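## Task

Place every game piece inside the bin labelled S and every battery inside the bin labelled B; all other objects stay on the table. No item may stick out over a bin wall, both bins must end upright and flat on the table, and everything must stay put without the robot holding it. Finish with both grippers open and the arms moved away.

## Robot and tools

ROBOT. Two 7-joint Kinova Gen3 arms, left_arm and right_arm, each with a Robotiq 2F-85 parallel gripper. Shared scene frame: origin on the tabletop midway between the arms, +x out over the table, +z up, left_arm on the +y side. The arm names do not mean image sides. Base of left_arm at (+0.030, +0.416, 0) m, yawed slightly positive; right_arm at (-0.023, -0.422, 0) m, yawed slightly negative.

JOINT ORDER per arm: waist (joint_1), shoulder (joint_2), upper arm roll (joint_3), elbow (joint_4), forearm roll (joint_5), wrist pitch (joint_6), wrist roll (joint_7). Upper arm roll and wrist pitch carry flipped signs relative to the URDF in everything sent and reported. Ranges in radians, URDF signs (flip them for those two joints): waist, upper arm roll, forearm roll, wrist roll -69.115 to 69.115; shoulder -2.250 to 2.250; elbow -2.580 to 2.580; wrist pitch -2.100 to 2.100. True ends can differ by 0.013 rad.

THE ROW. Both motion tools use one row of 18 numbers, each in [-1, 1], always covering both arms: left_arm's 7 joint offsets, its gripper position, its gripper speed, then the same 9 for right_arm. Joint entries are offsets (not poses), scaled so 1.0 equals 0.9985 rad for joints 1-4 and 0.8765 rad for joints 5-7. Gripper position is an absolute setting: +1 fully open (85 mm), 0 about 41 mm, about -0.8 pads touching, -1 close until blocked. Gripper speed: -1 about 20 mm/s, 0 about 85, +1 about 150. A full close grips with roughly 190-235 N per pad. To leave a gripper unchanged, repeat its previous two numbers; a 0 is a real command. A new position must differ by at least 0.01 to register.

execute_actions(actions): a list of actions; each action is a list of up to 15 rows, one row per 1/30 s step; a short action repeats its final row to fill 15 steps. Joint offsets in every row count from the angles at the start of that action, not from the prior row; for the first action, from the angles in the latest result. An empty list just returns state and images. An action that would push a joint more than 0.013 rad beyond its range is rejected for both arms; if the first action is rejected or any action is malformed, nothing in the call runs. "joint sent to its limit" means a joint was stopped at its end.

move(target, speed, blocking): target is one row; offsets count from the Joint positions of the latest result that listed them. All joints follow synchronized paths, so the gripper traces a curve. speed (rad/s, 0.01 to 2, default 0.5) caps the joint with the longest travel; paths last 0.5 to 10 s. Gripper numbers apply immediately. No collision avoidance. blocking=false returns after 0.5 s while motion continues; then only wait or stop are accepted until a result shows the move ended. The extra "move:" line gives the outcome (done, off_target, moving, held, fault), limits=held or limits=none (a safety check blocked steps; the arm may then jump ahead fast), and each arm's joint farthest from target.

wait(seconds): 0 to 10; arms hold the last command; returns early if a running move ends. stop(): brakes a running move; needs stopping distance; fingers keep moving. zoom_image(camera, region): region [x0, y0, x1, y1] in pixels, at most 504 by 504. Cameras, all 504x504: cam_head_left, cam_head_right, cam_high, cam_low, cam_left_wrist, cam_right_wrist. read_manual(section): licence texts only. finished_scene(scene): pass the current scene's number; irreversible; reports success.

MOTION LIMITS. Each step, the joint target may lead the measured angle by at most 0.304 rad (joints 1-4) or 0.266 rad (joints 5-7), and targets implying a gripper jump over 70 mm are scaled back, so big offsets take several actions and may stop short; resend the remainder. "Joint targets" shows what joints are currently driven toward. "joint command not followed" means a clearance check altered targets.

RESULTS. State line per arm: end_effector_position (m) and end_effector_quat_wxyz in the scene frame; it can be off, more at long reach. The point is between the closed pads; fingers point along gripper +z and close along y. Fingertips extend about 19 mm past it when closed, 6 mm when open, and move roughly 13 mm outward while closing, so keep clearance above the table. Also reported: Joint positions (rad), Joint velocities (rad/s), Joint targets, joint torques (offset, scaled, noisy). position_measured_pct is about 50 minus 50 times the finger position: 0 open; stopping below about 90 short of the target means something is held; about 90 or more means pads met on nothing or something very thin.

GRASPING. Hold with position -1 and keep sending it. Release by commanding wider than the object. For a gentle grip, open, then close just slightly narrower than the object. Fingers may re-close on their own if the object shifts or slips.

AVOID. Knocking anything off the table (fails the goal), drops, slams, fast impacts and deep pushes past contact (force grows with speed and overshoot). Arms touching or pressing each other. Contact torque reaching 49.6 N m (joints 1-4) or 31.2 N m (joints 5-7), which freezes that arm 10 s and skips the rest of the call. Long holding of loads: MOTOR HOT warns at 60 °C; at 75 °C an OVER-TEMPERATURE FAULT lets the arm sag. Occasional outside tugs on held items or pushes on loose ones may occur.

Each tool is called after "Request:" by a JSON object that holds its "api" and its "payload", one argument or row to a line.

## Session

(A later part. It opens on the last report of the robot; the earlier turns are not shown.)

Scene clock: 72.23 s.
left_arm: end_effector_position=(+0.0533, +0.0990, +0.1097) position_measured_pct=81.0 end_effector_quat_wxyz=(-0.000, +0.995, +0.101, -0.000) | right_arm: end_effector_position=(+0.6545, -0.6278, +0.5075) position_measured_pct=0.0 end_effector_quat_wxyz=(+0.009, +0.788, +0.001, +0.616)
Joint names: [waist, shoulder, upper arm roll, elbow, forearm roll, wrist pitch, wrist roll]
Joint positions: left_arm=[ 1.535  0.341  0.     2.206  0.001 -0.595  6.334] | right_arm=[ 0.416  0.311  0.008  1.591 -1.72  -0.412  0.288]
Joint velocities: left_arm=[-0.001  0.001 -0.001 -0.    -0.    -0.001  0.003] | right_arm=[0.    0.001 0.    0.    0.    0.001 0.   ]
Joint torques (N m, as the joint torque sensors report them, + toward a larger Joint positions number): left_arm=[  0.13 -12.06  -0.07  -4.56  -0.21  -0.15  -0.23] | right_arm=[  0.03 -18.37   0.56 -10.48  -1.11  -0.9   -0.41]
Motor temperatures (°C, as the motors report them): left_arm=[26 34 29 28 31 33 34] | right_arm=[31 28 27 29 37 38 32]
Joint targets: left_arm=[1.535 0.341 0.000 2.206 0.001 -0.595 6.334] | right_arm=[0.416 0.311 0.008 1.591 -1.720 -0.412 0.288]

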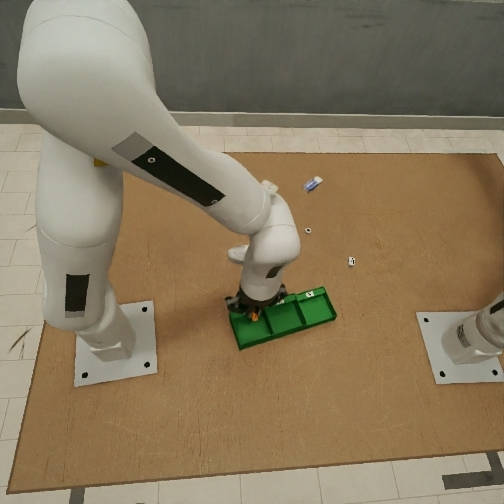

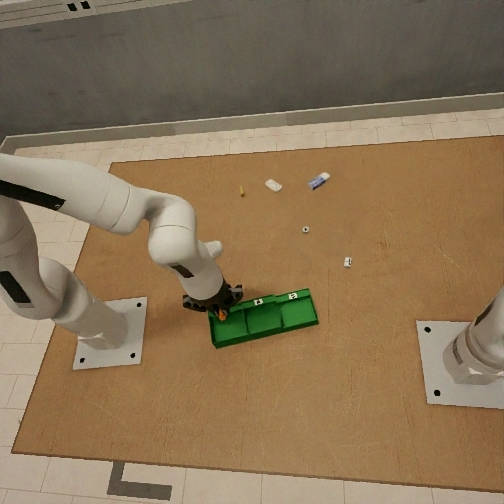

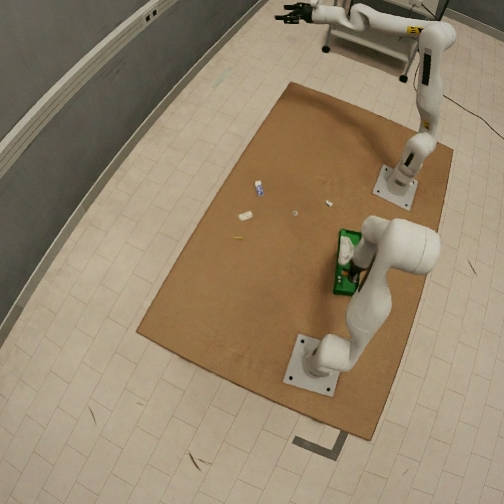

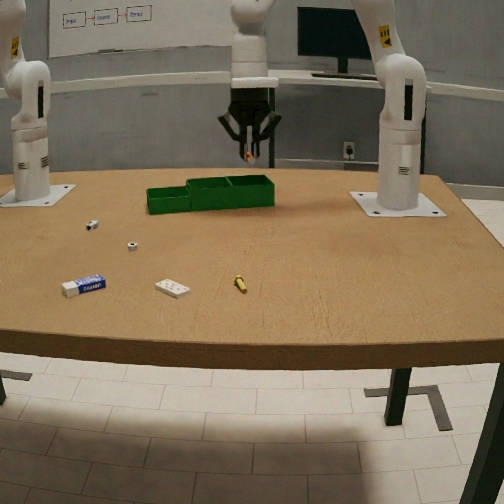

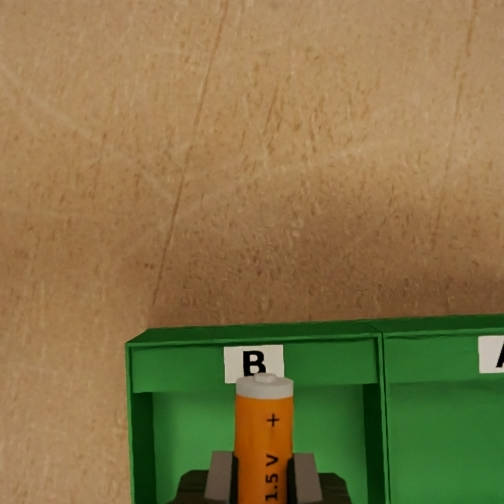

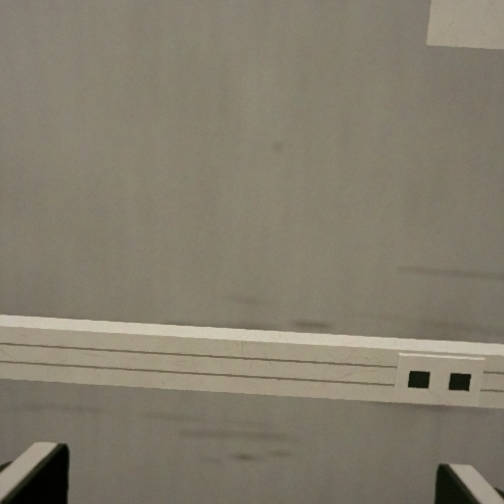

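Request:
{"api": "move", "payload": {
  "target": [0.063,0.110,0,0.032,0,0.163,0.071,-1,0,0,0,0,0,0,0,0,1,0],
  "speed": 0.3
}}

Scene clock: 80.37 s.
left_arm: end_effector_position=(+0.0339, +0.0937, +0.0697) position_measured_pct=81.0 end_effector_quat_wxyz=(+0.000, +0.995, +0.101, -0.000) | right_arm: end_effector_position=(+0.6545, -0.6278, +0.5075) position_measured_pct=0.0 end_effector_quat_wxyz=(+0.009, +0.788, +0.001, +0.616)
Joint names: [waist, shoulder, upper arm roll, elbow, forearm roll, wrist pitch, wrist roll]
Joint positions: left_arm=[ 1.598  0.451  0.     2.238  0.001 -0.453  6.396] | right_arm=[ 0.416  0.311  0.008  1.591 -1.72  -0.412  0.288]
Joint velocities: left_arm=[ 0.002  0.004 -0.    -0.001 -0.001 -0.    -0.001] | right_arm=[-0.001 -0.     0.    -0.001 -0.001 -0.    -0.   ]
Joint torques (N m, as the joint torque sensors report them, + toward a larger Joint positions number): left_arm=[ -0.08 -12.97  -0.28  -3.46  -0.22  -0.23  -0.22] | right_arm=[  0.   -18.23   0.52 -10.42  -1.05  -0.91  -0.37]
Motor temperatures (°C, as the motors report them): left_arm=[26 34 29 28 31 33 34] | right_arm=[31 28 27 29 37 38 32]
Joint targets: left_arm=[1.598 0.451 0.000 2.238 0.001 -0.453 6.396] | right_arm=[0.416 0.311 0.008 1.591 -1.720 -0.412 0.288]
move: done; limits=none; left_arm: farthest joint: the waist, 0.000 radians from its target (0.063 radians at the start); right_arm: farthest joint: the waist, 0.000 radians from its target (0.000 radians at the start)

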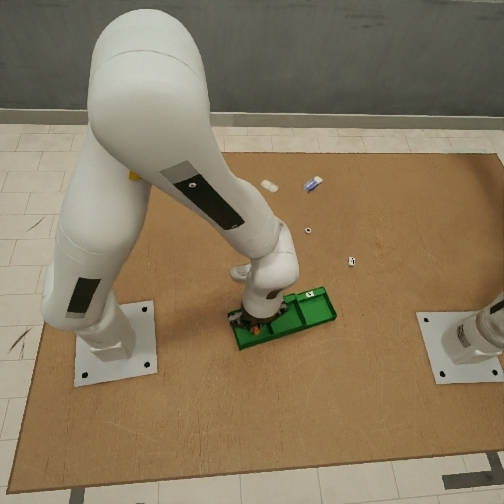

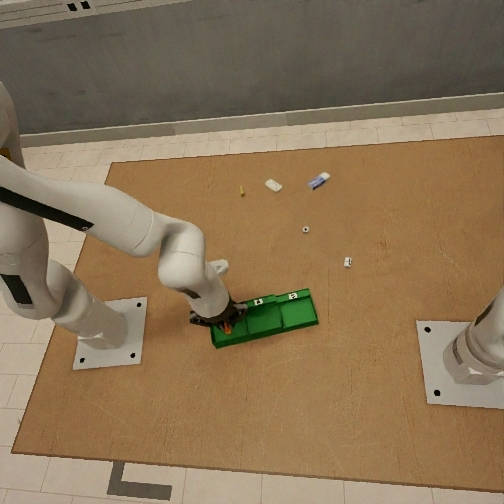

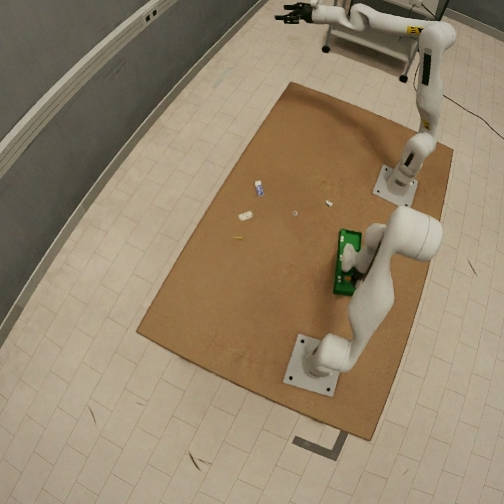

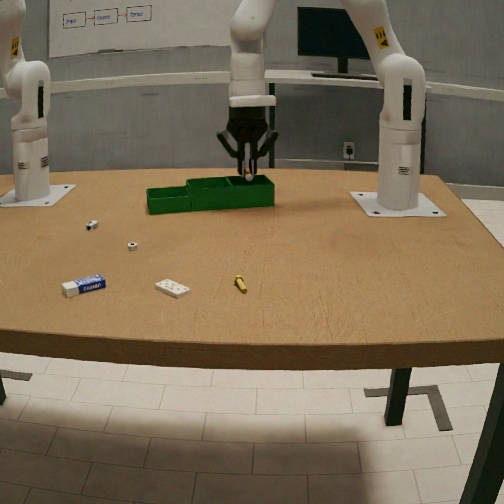

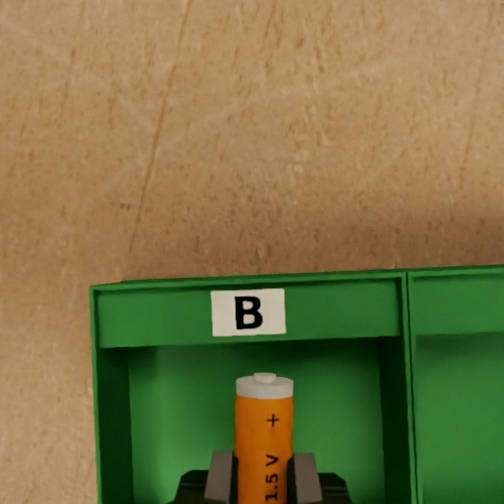

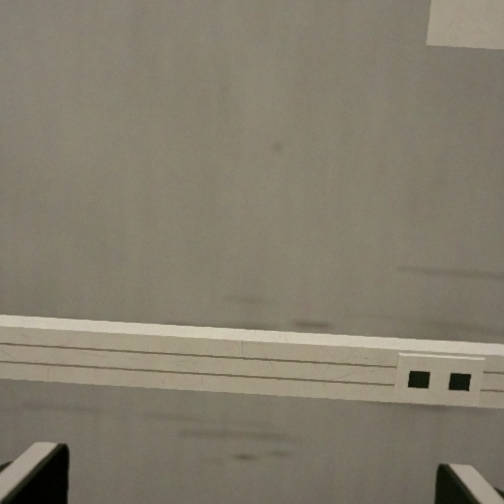

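Request:
{"api": "move", "payload": {
  "target": [0.024,0.072,0,0.016,0,0.100,0.027,-1,0,0,0,0,0,0,0,0,1,0],
  "speed": 0.15
}}

Request:
{"api": "zoom_image", "payload": {
  "camera": "cam_head_left",
  "region": [200,260,360,380]
}}

Scene clock: 92.83 s.
left_arm: end_effector_position=(+0.0263, +0.0923, +0.0446) position_measured_pct=81.0 end_effector_quat_wxyz=(+0.000, +0.995, +0.101, -0.000) | right_arm: end_effector_position=(+0.6545, -0.6278, +0.5075) position_measured_pct=0.0 end_effector_quat_wxyz=(+0.009, +0.788, +0.001, +0.616)
Joint names: [waist, shoulder, upper arm roll, elbow, forearm roll, wrist pitch, wrist roll]
Joint positions: left_arm=[ 1.622  0.522  0.     2.254  0.001 -0.365  6.42 ] | right_arm=[ 0.416  0.311  0.008  1.591 -1.72  -0.412  0.288]
Joint velocities: left_arm=[ 0.001  0.007 -0.001  0.     0.001  0.     0.   ] | right_arm=[-0.    -0.    -0.    -0.    -0.001  0.     0.   ]
Joint torques (N m, as the joint torque sensors report them, + toward a larger Joint positions number): left_arm=[  0.12 -13.38  -0.17  -2.89  -0.18  -0.23  -0.24] | right_arm=[  0.13 -18.23   0.53 -10.4   -1.09  -0.98  -0.3 ]
Motor temperatures (°C, as the motors report them): left_arm=[26 34 29 28 31 33 34] | right_arm=[31 28 27 29 37 38 32]
Joint targets: left_arm=[1.622 0.523 0.000 2.254 0.001 -0.365 6.420] | right_arm=[0.416 0.311 0.008 1.591 -1.720 -0.412 0.288]
move: done; limits=none; left_arm: farthest joint: the shoulder, 0.001 radians from its target (0.072 radians at the start); right_arm: farthest joint: the waist, 0.000 radians from its target (0.000 radians at the start)

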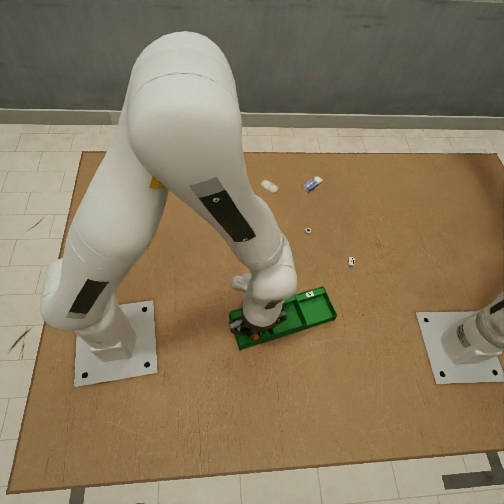

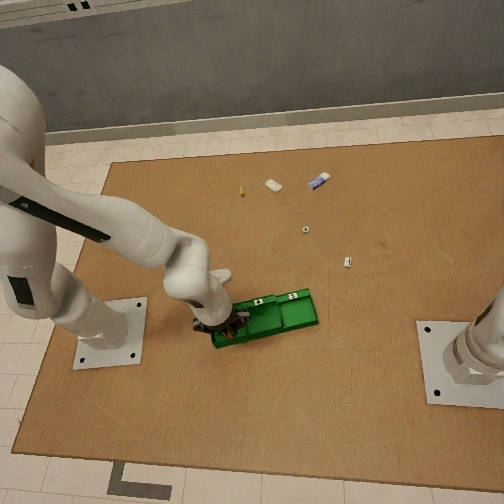

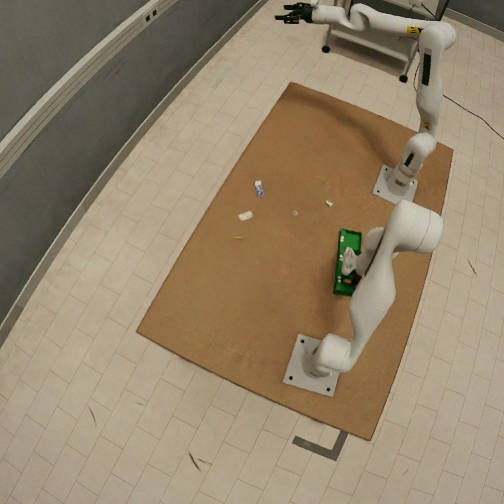

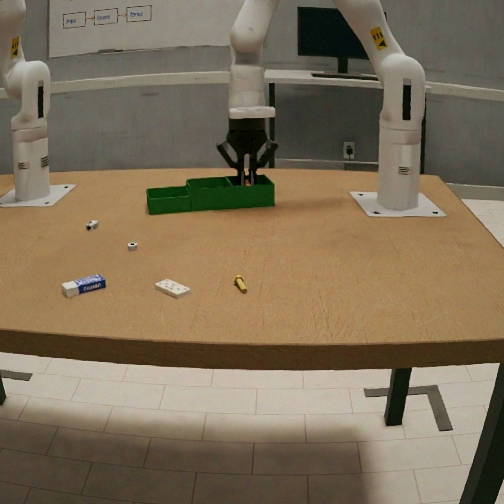

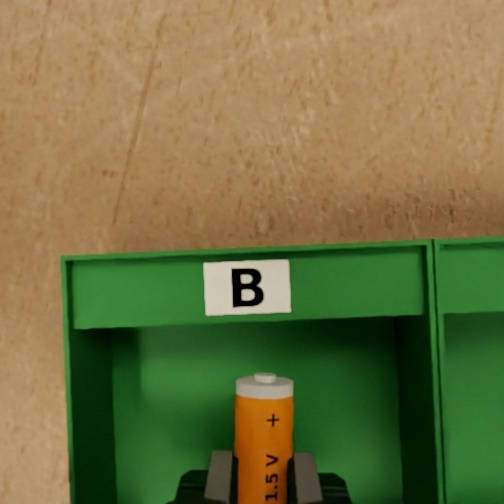

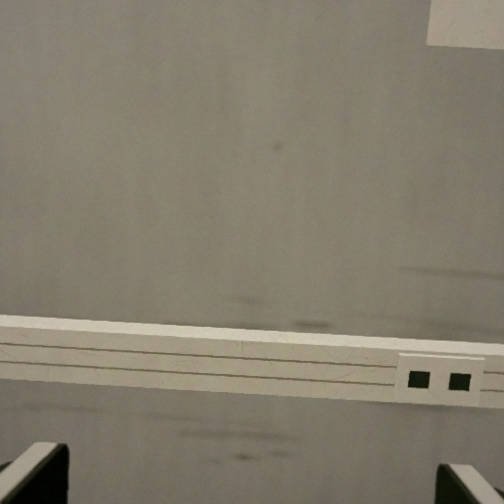

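Region (200, 260, 360, 380) of cam_head_left's 504x504 image, scaled by 3.150, with more detail than that image has; it fills the top 378 rows of this view, and the rest is white.

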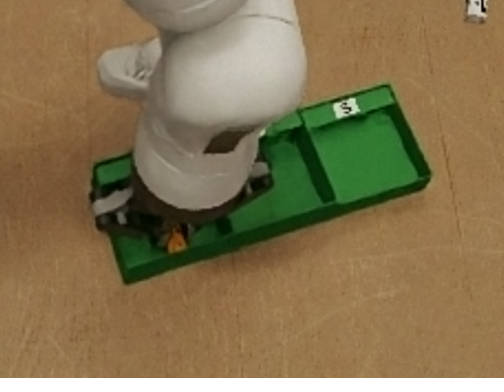

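Request:
{"api": "move", "payload": {
  "target": [-0.009,0.026,0,0.007,0,0.037,-0.010,-1,0,0,0,0,0,0,0,0,1,0],
  "speed": 0.1
}}

Request:
{"api": "move", "payload": {
  "target": [0,0,0,0,0,0,0,-0.3,-0.5,0,0,0,0,0,0,0,1,0]
}}

Scene clock: 99.63 s.
left_arm: end_effector_position=(+0.0291, +0.0927, +0.0356) position_measured_pct=81.0 end_effector_quat_wxyz=(+0.000, +0.995, +0.101, -0.000) | right_arm: end_effector_position=(+0.6545, -0.6278, +0.5075) position_measured_pct=0.0 end_effector_quat_wxyz=(+0.009, +0.788, +0.001, +0.616)
Joint names: [waist, shoulder, upper arm roll, elbow, forearm roll, wrist pitch, wrist roll]
Joint positions: left_arm=[ 1.613  0.548  0.     2.26   0.001 -0.333  6.411] | right_arm=[ 0.416  0.311  0.008  1.591 -1.72  -0.412  0.288]
Joint velocities: left_arm=[-0.001 -0.001 -0.     0.     0.001  0.     0.002] | right_arm=[-0.001 -0.001 -0.     0.001 -0.     0.     0.   ]
Joint torques (N m, as the joint torque sensors report them, + toward a larger Joint positions number): left_arm=[ -0.13 -13.74  -0.28  -2.45  -0.18  -0.17  -0.25] | right_arm=[  0.01 -18.29   0.63 -10.44  -1.1   -0.93  -0.36]
Motor temperatures (°C, as the motors report them): left_arm=[26 34 29 28 31 33 34] | right_arm=[31 28 27 29 37 38 32]
Joint targets: left_arm=[1.613 0.548 0.000 2.261 0.001 -0.332 6.411] | right_arm=[0.416 0.311 0.008 1.591 -1.720 -0.412 0.288]
move: done; limits=none; left_arm: farthest joint: the waist, 0.000 radians from its target (0.009 radians at the start); right_arm: farthest joint: the waist, 0.000 radians from its target (0.000 radians at the start)

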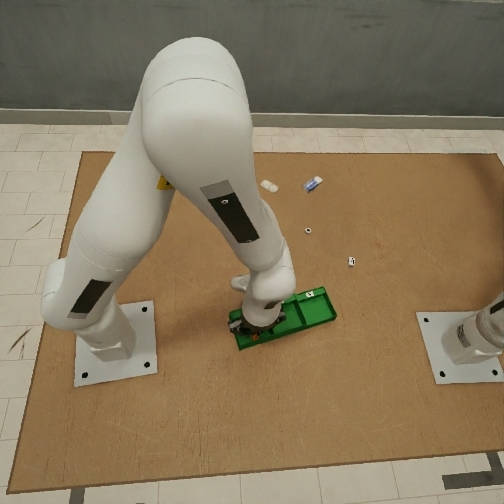

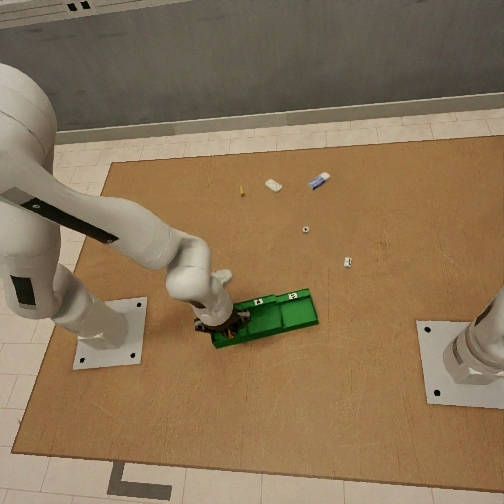

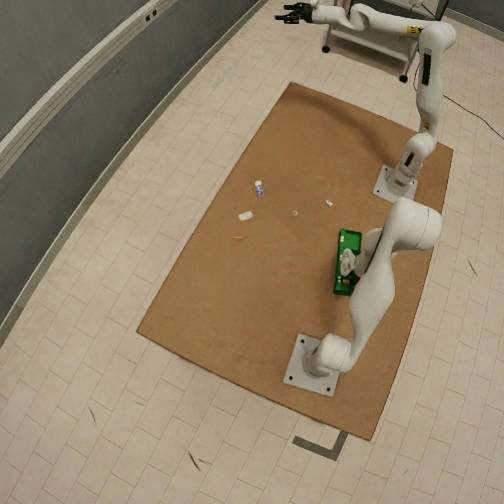

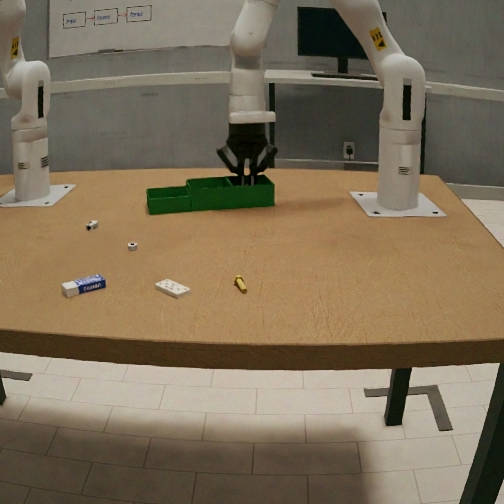

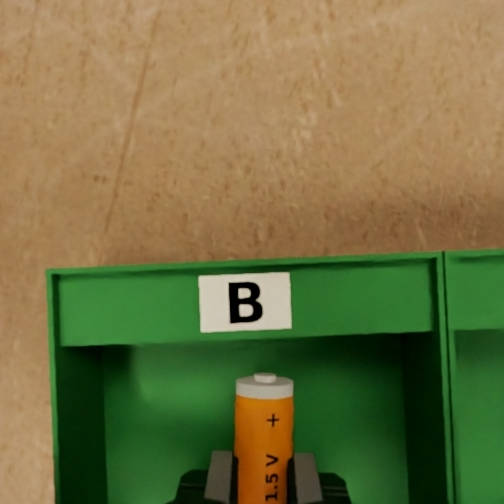

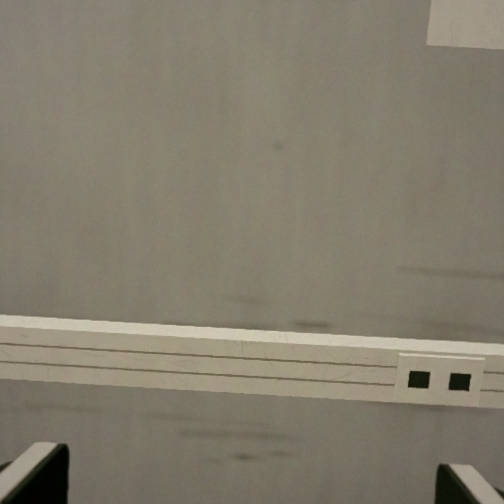

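Scene clock: 100.27 s.
left_arm: end_effector_position=(+0.0291, +0.0927, +0.0356) position_measured_pct=65.1 end_effector_quat_wxyz=(+0.000, +0.995, +0.101, -0.000) | right_arm: end_effector_position=(+0.6545, -0.6278, +0.5075) position_measured_pct=0.0 end_effector_quat_wxyz=(+0.009, +0.788, +0.001, +0.616)
Joint names: [waist, shoulder, upper arm roll, elbow, forearm roll, wrist pitch, wrist roll]
Joint positions: left_arm=[ 1.613  0.548  0.     2.26   0.001 -0.333  6.411] | right_arm=[ 0.416  0.311  0.008  1.591 -1.72  -0.412  0.288]
Joint velocities: left_arm=[ 0.001 -0.002  0.     0.001 -0.    -0.001 -0.001] | right_arm=[-0.    -0.002 -0.    -0.    -0.001  0.    -0.   ]
Joint torques (N m, as the joint torque sensors report them, + toward a larger Joint positions number): left_arm=[  0.03 -13.64  -0.27  -2.41  -0.22  -0.15  -0.31] | right_arm=[  0.04 -18.26   0.66 -10.47  -1.1   -0.96  -0.38]
Motor temperatures (°C, as the motors report them): left_arm=[26 34 29 28 31 33 34] | right_arm=[31 28 27 29 37 38 32]
Joint targets: left_arm=[1.613 0.548 0.000 2.260 0.001 -0.333 6.411] | right_arm=[0.416 0.311 0.008 1.591 -1.720 -0.412 0.288]
move: done; limits=none; left_arm: farthest joint: the waist, 0.000 radians from its target (0.000 radians at the start); right_arm: farthest joint: the waist, 0.000 radians from its target (0.000 radians at the start)

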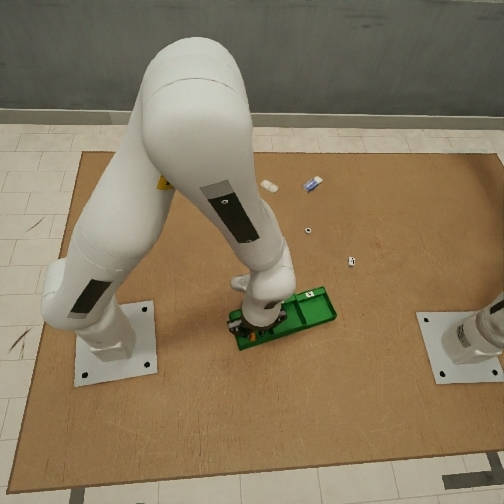

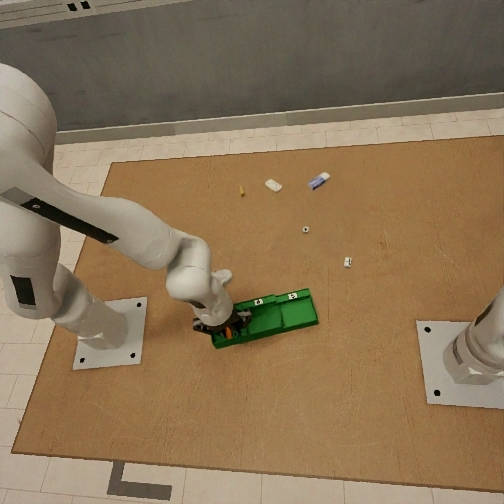

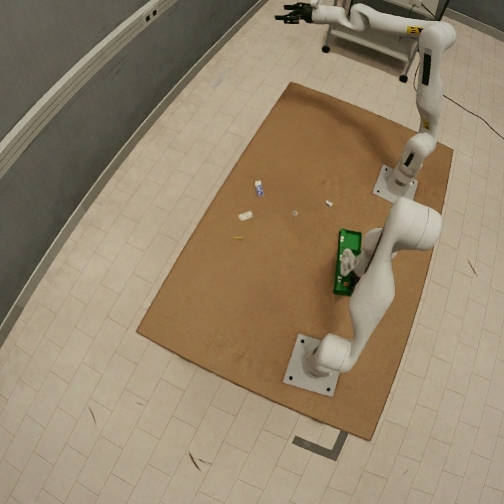

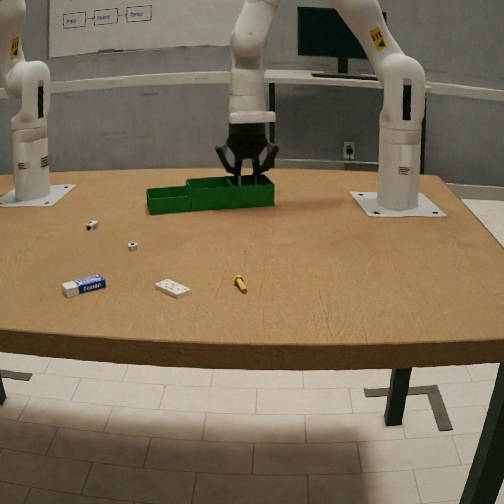

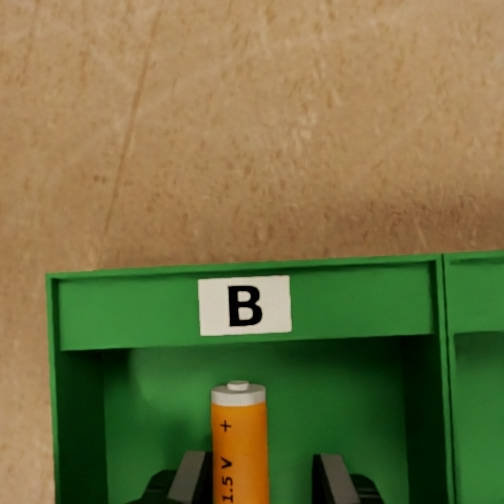

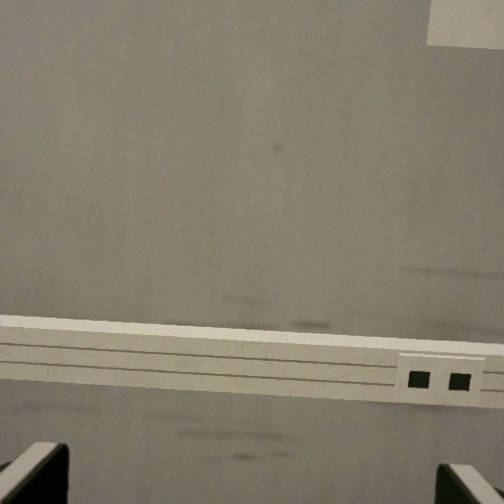

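Request:
{"api": "move", "payload": {
  "target": [0,-0.198,0,-0.069,0,-0.305,0,-0.3,0,0,0,0,0,0,0,0,1,0]
}}

Scene clock: 105.13 s.
left_arm: end_effector_position=(+0.0290, +0.0932, +0.1091) position_measured_pct=65.1 end_effector_quat_wxyz=(-0.000, +0.995, +0.101, -0.000) | right_arm: end_effector_position=(+0.6545, -0.6278, +0.5075) position_measured_pct=0.0 end_effector_quat_wxyz=(+0.009, +0.788, +0.001, +0.616)
Joint names: [waist, shoulder, upper arm roll, elbow, forearm roll, wrist pitch, wrist roll]
Joint positions: left_arm=[ 1.613  0.351  0.     2.192  0.001 -0.6    6.411] | right_arm=[ 0.416  0.311  0.008  1.591 -1.72  -0.412  0.288]
Joint velocities: left_arm=[ 0.    -0.003 -0.001 -0.     0.001  0.    -0.002] | right_arm=[-0.001 -0.001  0.    -0.001  0.001 -0.    -0.   ]
Joint torques (N m, as the joint torque sensors report them, + toward a larger Joint positions number): left_arm=[  0.11 -12.39  -0.11  -4.57  -0.18  -0.18  -0.27] | right_arm=[  0.05 -18.22   0.63 -10.47  -1.06  -0.88  -0.39]
Motor temperatures (°C, as the motors report them): left_arm=[26 34 29 28 31 33 34] | right_arm=[31 28 27 29 37 38 32]
Joint targets: left_arm=[1.613 0.350 0.000 2.192 0.001 -0.600 6.411] | right_arm=[0.416 0.311 0.008 1.591 -1.720 -0.412 0.288]
move: done; limits=none; left_arm: farthest joint: the waist, 0.000 radians from its target (0.000 radians at the start); right_arm: farthest joint: the waist, 0.000 radians from its target (0.000 radians at the start)

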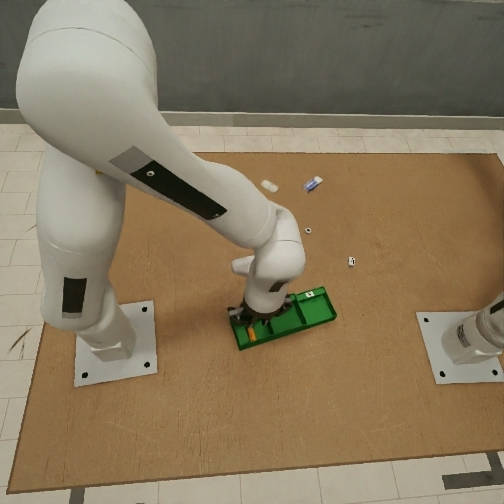

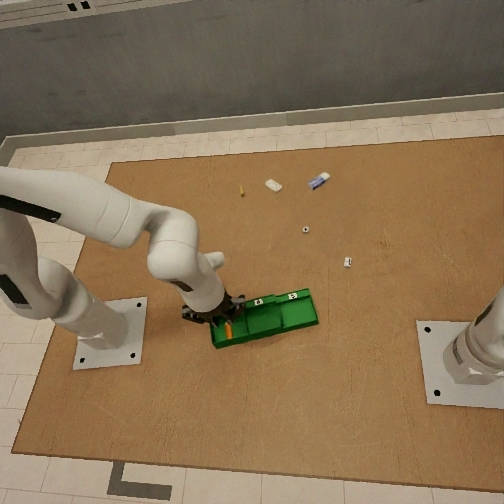

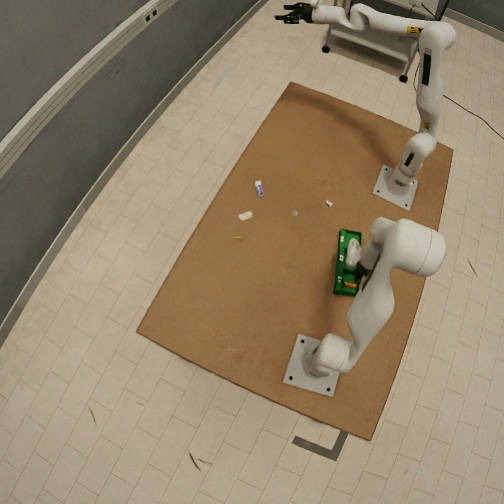

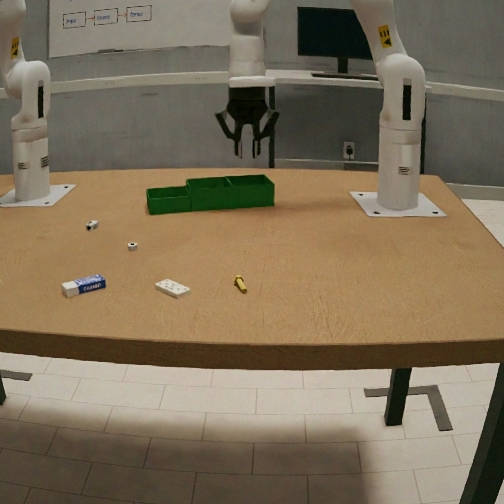

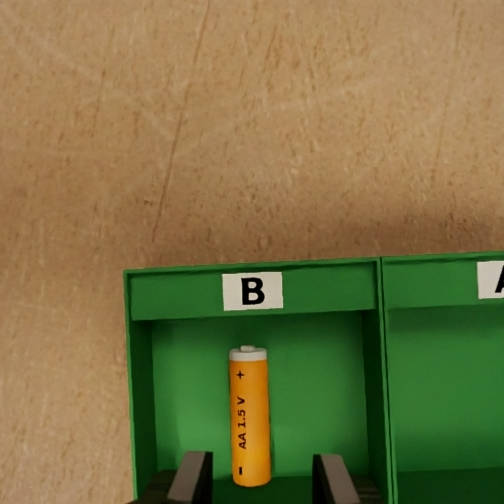

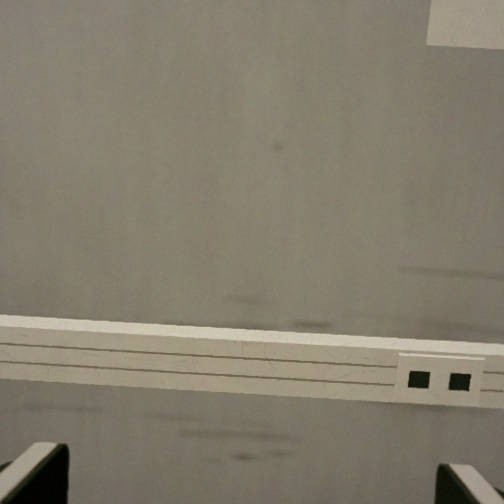

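Request:
{"api": "zoom_image", "payload": {
  "camera": "cam_head_left",
  "region": [320,235,380,285]
}}

Request:
{"api": "zoom_image", "payload": {
  "camera": "cam_low",
  "region": [60,205,200,310]
}}

Region (320, 235, 380, 285) of cam_head_left's 504x504 image, scaled by 8.400, with more detail than that image has.

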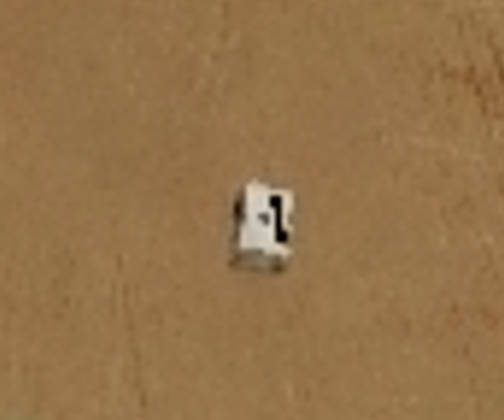

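Region (60, 205, 200, 310) of cam_low's 504x504 image, scaled by 3.600, with more detail than that image has; it fills the top 378 rows of this view, and the rest is white.

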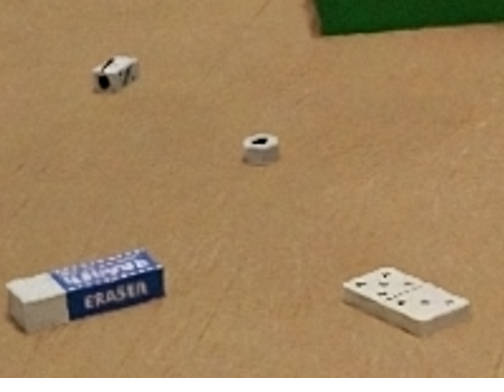

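Request:
{"api": "move", "payload": {
  "target": [-0.803,0.518,0,-1.0,0,-0.557,0.057,0.1,0,0,0,0,0,0,0,0,1,0],
  "speed": 0.7
}}

Scene clock: 117.40 s.
left_arm: end_effector_position=(+0.4719, +0.0147, +0.0977) position_measured_pct=45.2 end_effector_quat_wxyz=(-0.003, +0.864, +0.503, -0.001) | right_arm: end_effector_position=(+0.6545, -0.6278, +0.5075) position_measured_pct=0.0 end_effector_quat_wxyz=(+0.009, +0.788, +0.001, +0.616)
Joint names: [waist, shoulder, upper arm roll, elbow, forearm roll, wrist pitch, wrist roll]
Joint positions: left_arm=[ 0.811  0.868  0.     1.193  0.001 -1.088  6.461] | right_arm=[ 0.416  0.311  0.008  1.591 -1.72  -0.412  0.288]
Joint velocities: left_arm=[-0.003  0.002 -0.001 -0.     0.001  0.    -0.   ] | right_arm=[ 0.    -0.     0.    -0.     0.002  0.001  0.   ]
Joint torques (N m, as the joint torque sensors report them, + toward a larger Joint positions number): left_arm=[  0.07 -23.22  -0.43  -7.47  -0.18  -0.28  -0.26] | right_arm=[  0.02 -18.43   0.41 -10.45  -1.15  -0.93  -0.36]
Motor temperatures (°C, as the motors report them): left_arm=[26 34 29 28 31 33 34] | right_arm=[31 28 27 29 37 38 32]
Joint targets: left_arm=[0.811 0.868 0.000 1.193 0.001 -1.088 6.461] | right_arm=[0.416 0.311 0.008 1.591 -1.720 -0.412 0.288]
move: done; limits=none; left_arm: farthest joint: the shoulder, 0.001 radians from its target (0.518 radians at the start); right_arm: farthest joint: the waist, 0.000 radians from its target (0.000 radians at the start)

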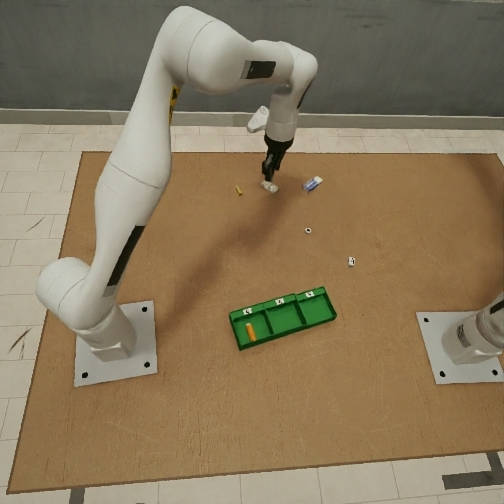

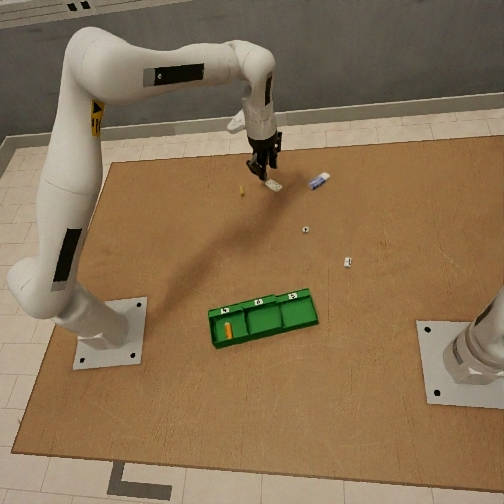

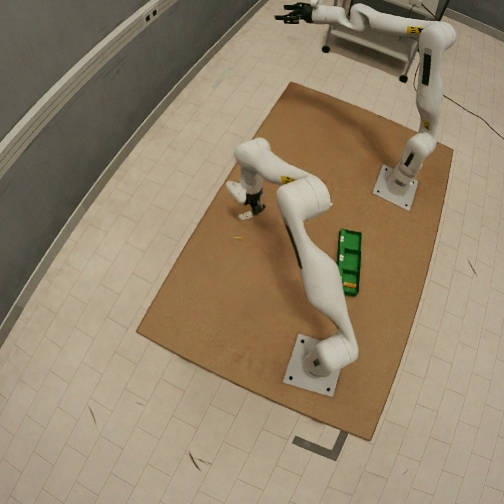

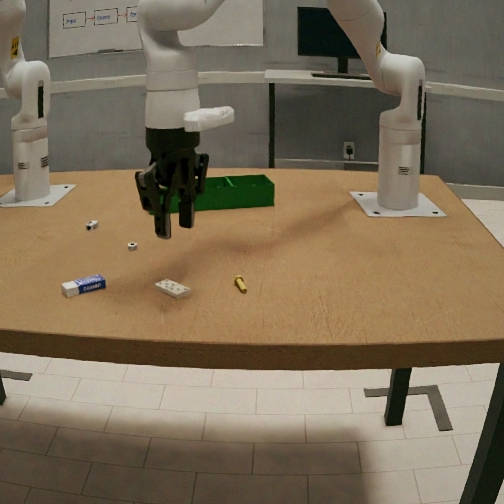

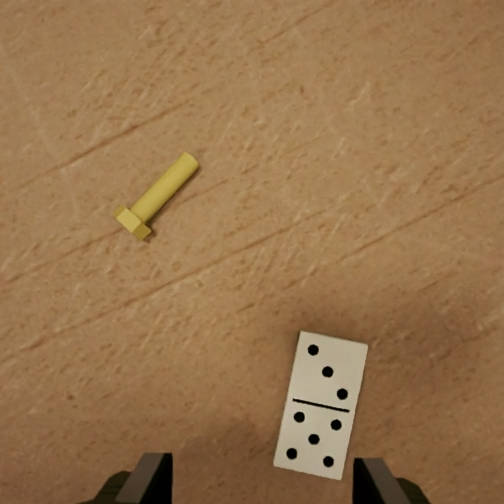

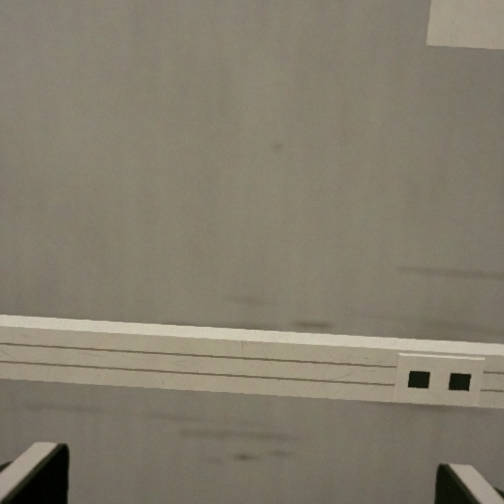

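Request:
{"api": "move", "payload": {
  "target": [-0.004,0.103,0,-0.052,0,0.066,-0.230,0.1,0,0,0,0,0,0,0,0,1,0],
  "speed": 0.3
}}

Scene clock: 125.03 s.
left_arm: end_effector_position=(+0.4893, +0.0034, +0.0496) position_measured_pct=45.2 end_effector_quat_wxyz=(+0.000, +0.910, +0.415, -0.000) | right_arm: end_effector_position=(+0.6545, -0.6278, +0.5075) position_measured_pct=0.0 end_effector_quat_wxyz=(+0.009, +0.788, +0.001, +0.616)
Joint names: [waist, shoulder, upper arm roll, elbow, forearm roll, wrist pitch, wrist roll]
Joint positions: left_arm=[ 0.807  0.97   0.     1.141  0.001 -1.03   6.259] | right_arm=[ 0.416  0.311  0.008  1.591 -1.72  -0.412  0.288]
Joint velocities: left_arm=[-0.     0.002 -0.     0.    -0.    -0.    -0.002] | right_arm=[-0.    -0.     0.     0.001 -0.    -0.001 -0.   ]
Joint torques (N m, as the joint torque sensors report them, + toward a larger Joint positions number): left_arm=[  0.22 -24.56  -0.43  -7.21  -0.24  -0.14  -0.19] | right_arm=[  0.13 -18.4    0.67 -10.4   -1.11  -1.    -0.36]
Motor temperatures (°C, as the motors report them): left_arm=[26 34 29 28 31 33 34] | right_arm=[31 28 27 29 37 38 32]
Joint targets: left_arm=[0.807 0.970 0.000 1.141 0.001 -1.030 6.259] | right_arm=[0.416 0.311 0.008 1.591 -1.720 -0.412 0.288]
move: done; limits=none; left_arm: farthest joint: the shoulder, 0.001 radians from its target (0.103 radians at the start); right_arm: farthest joint: the waist, 0.000 radians from its target (0.000 radians at the start)

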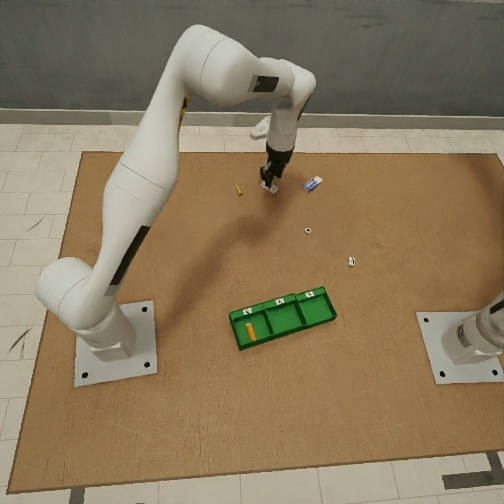

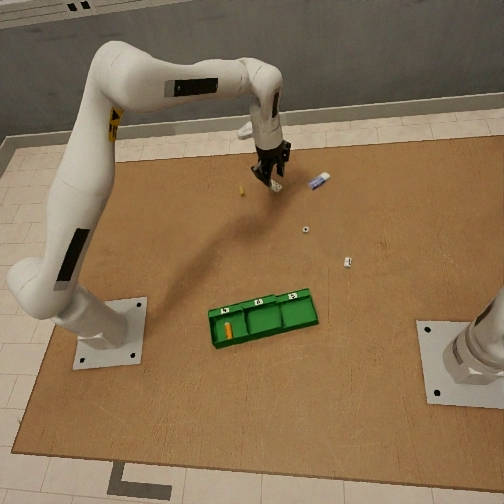

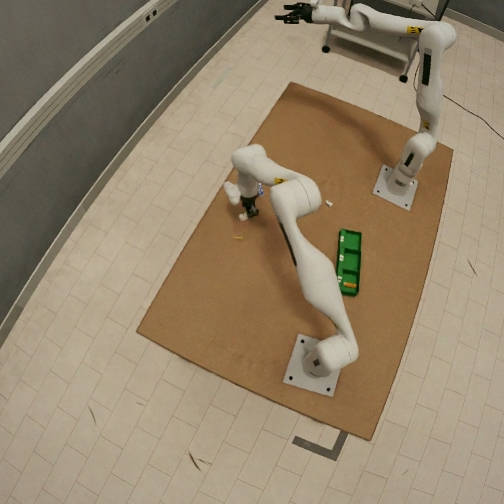

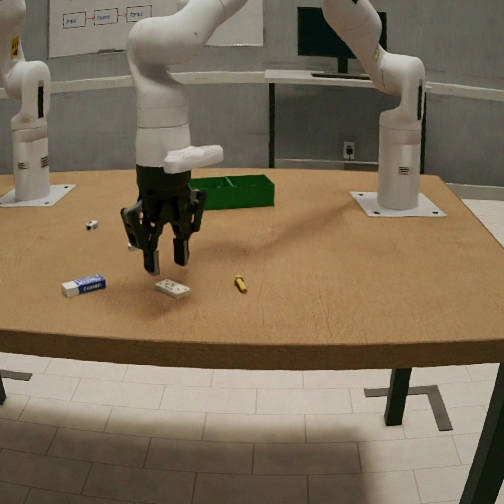

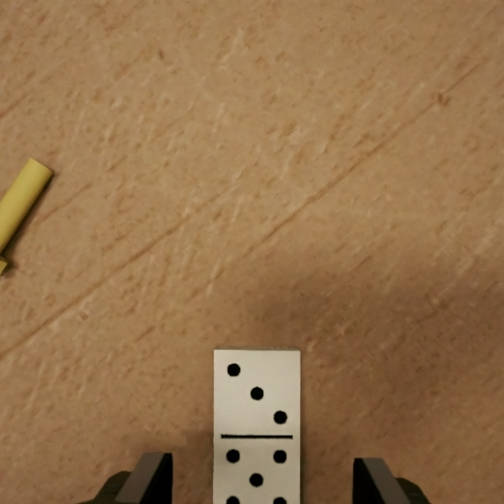

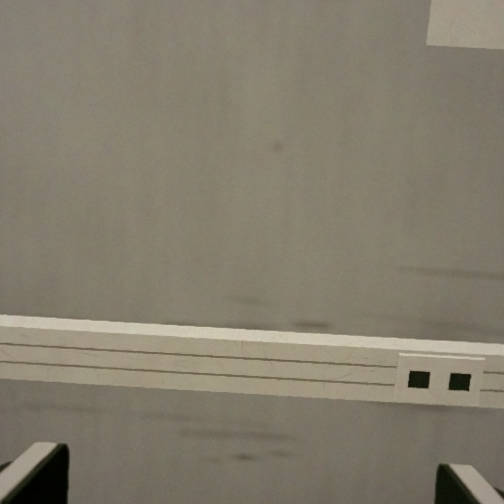

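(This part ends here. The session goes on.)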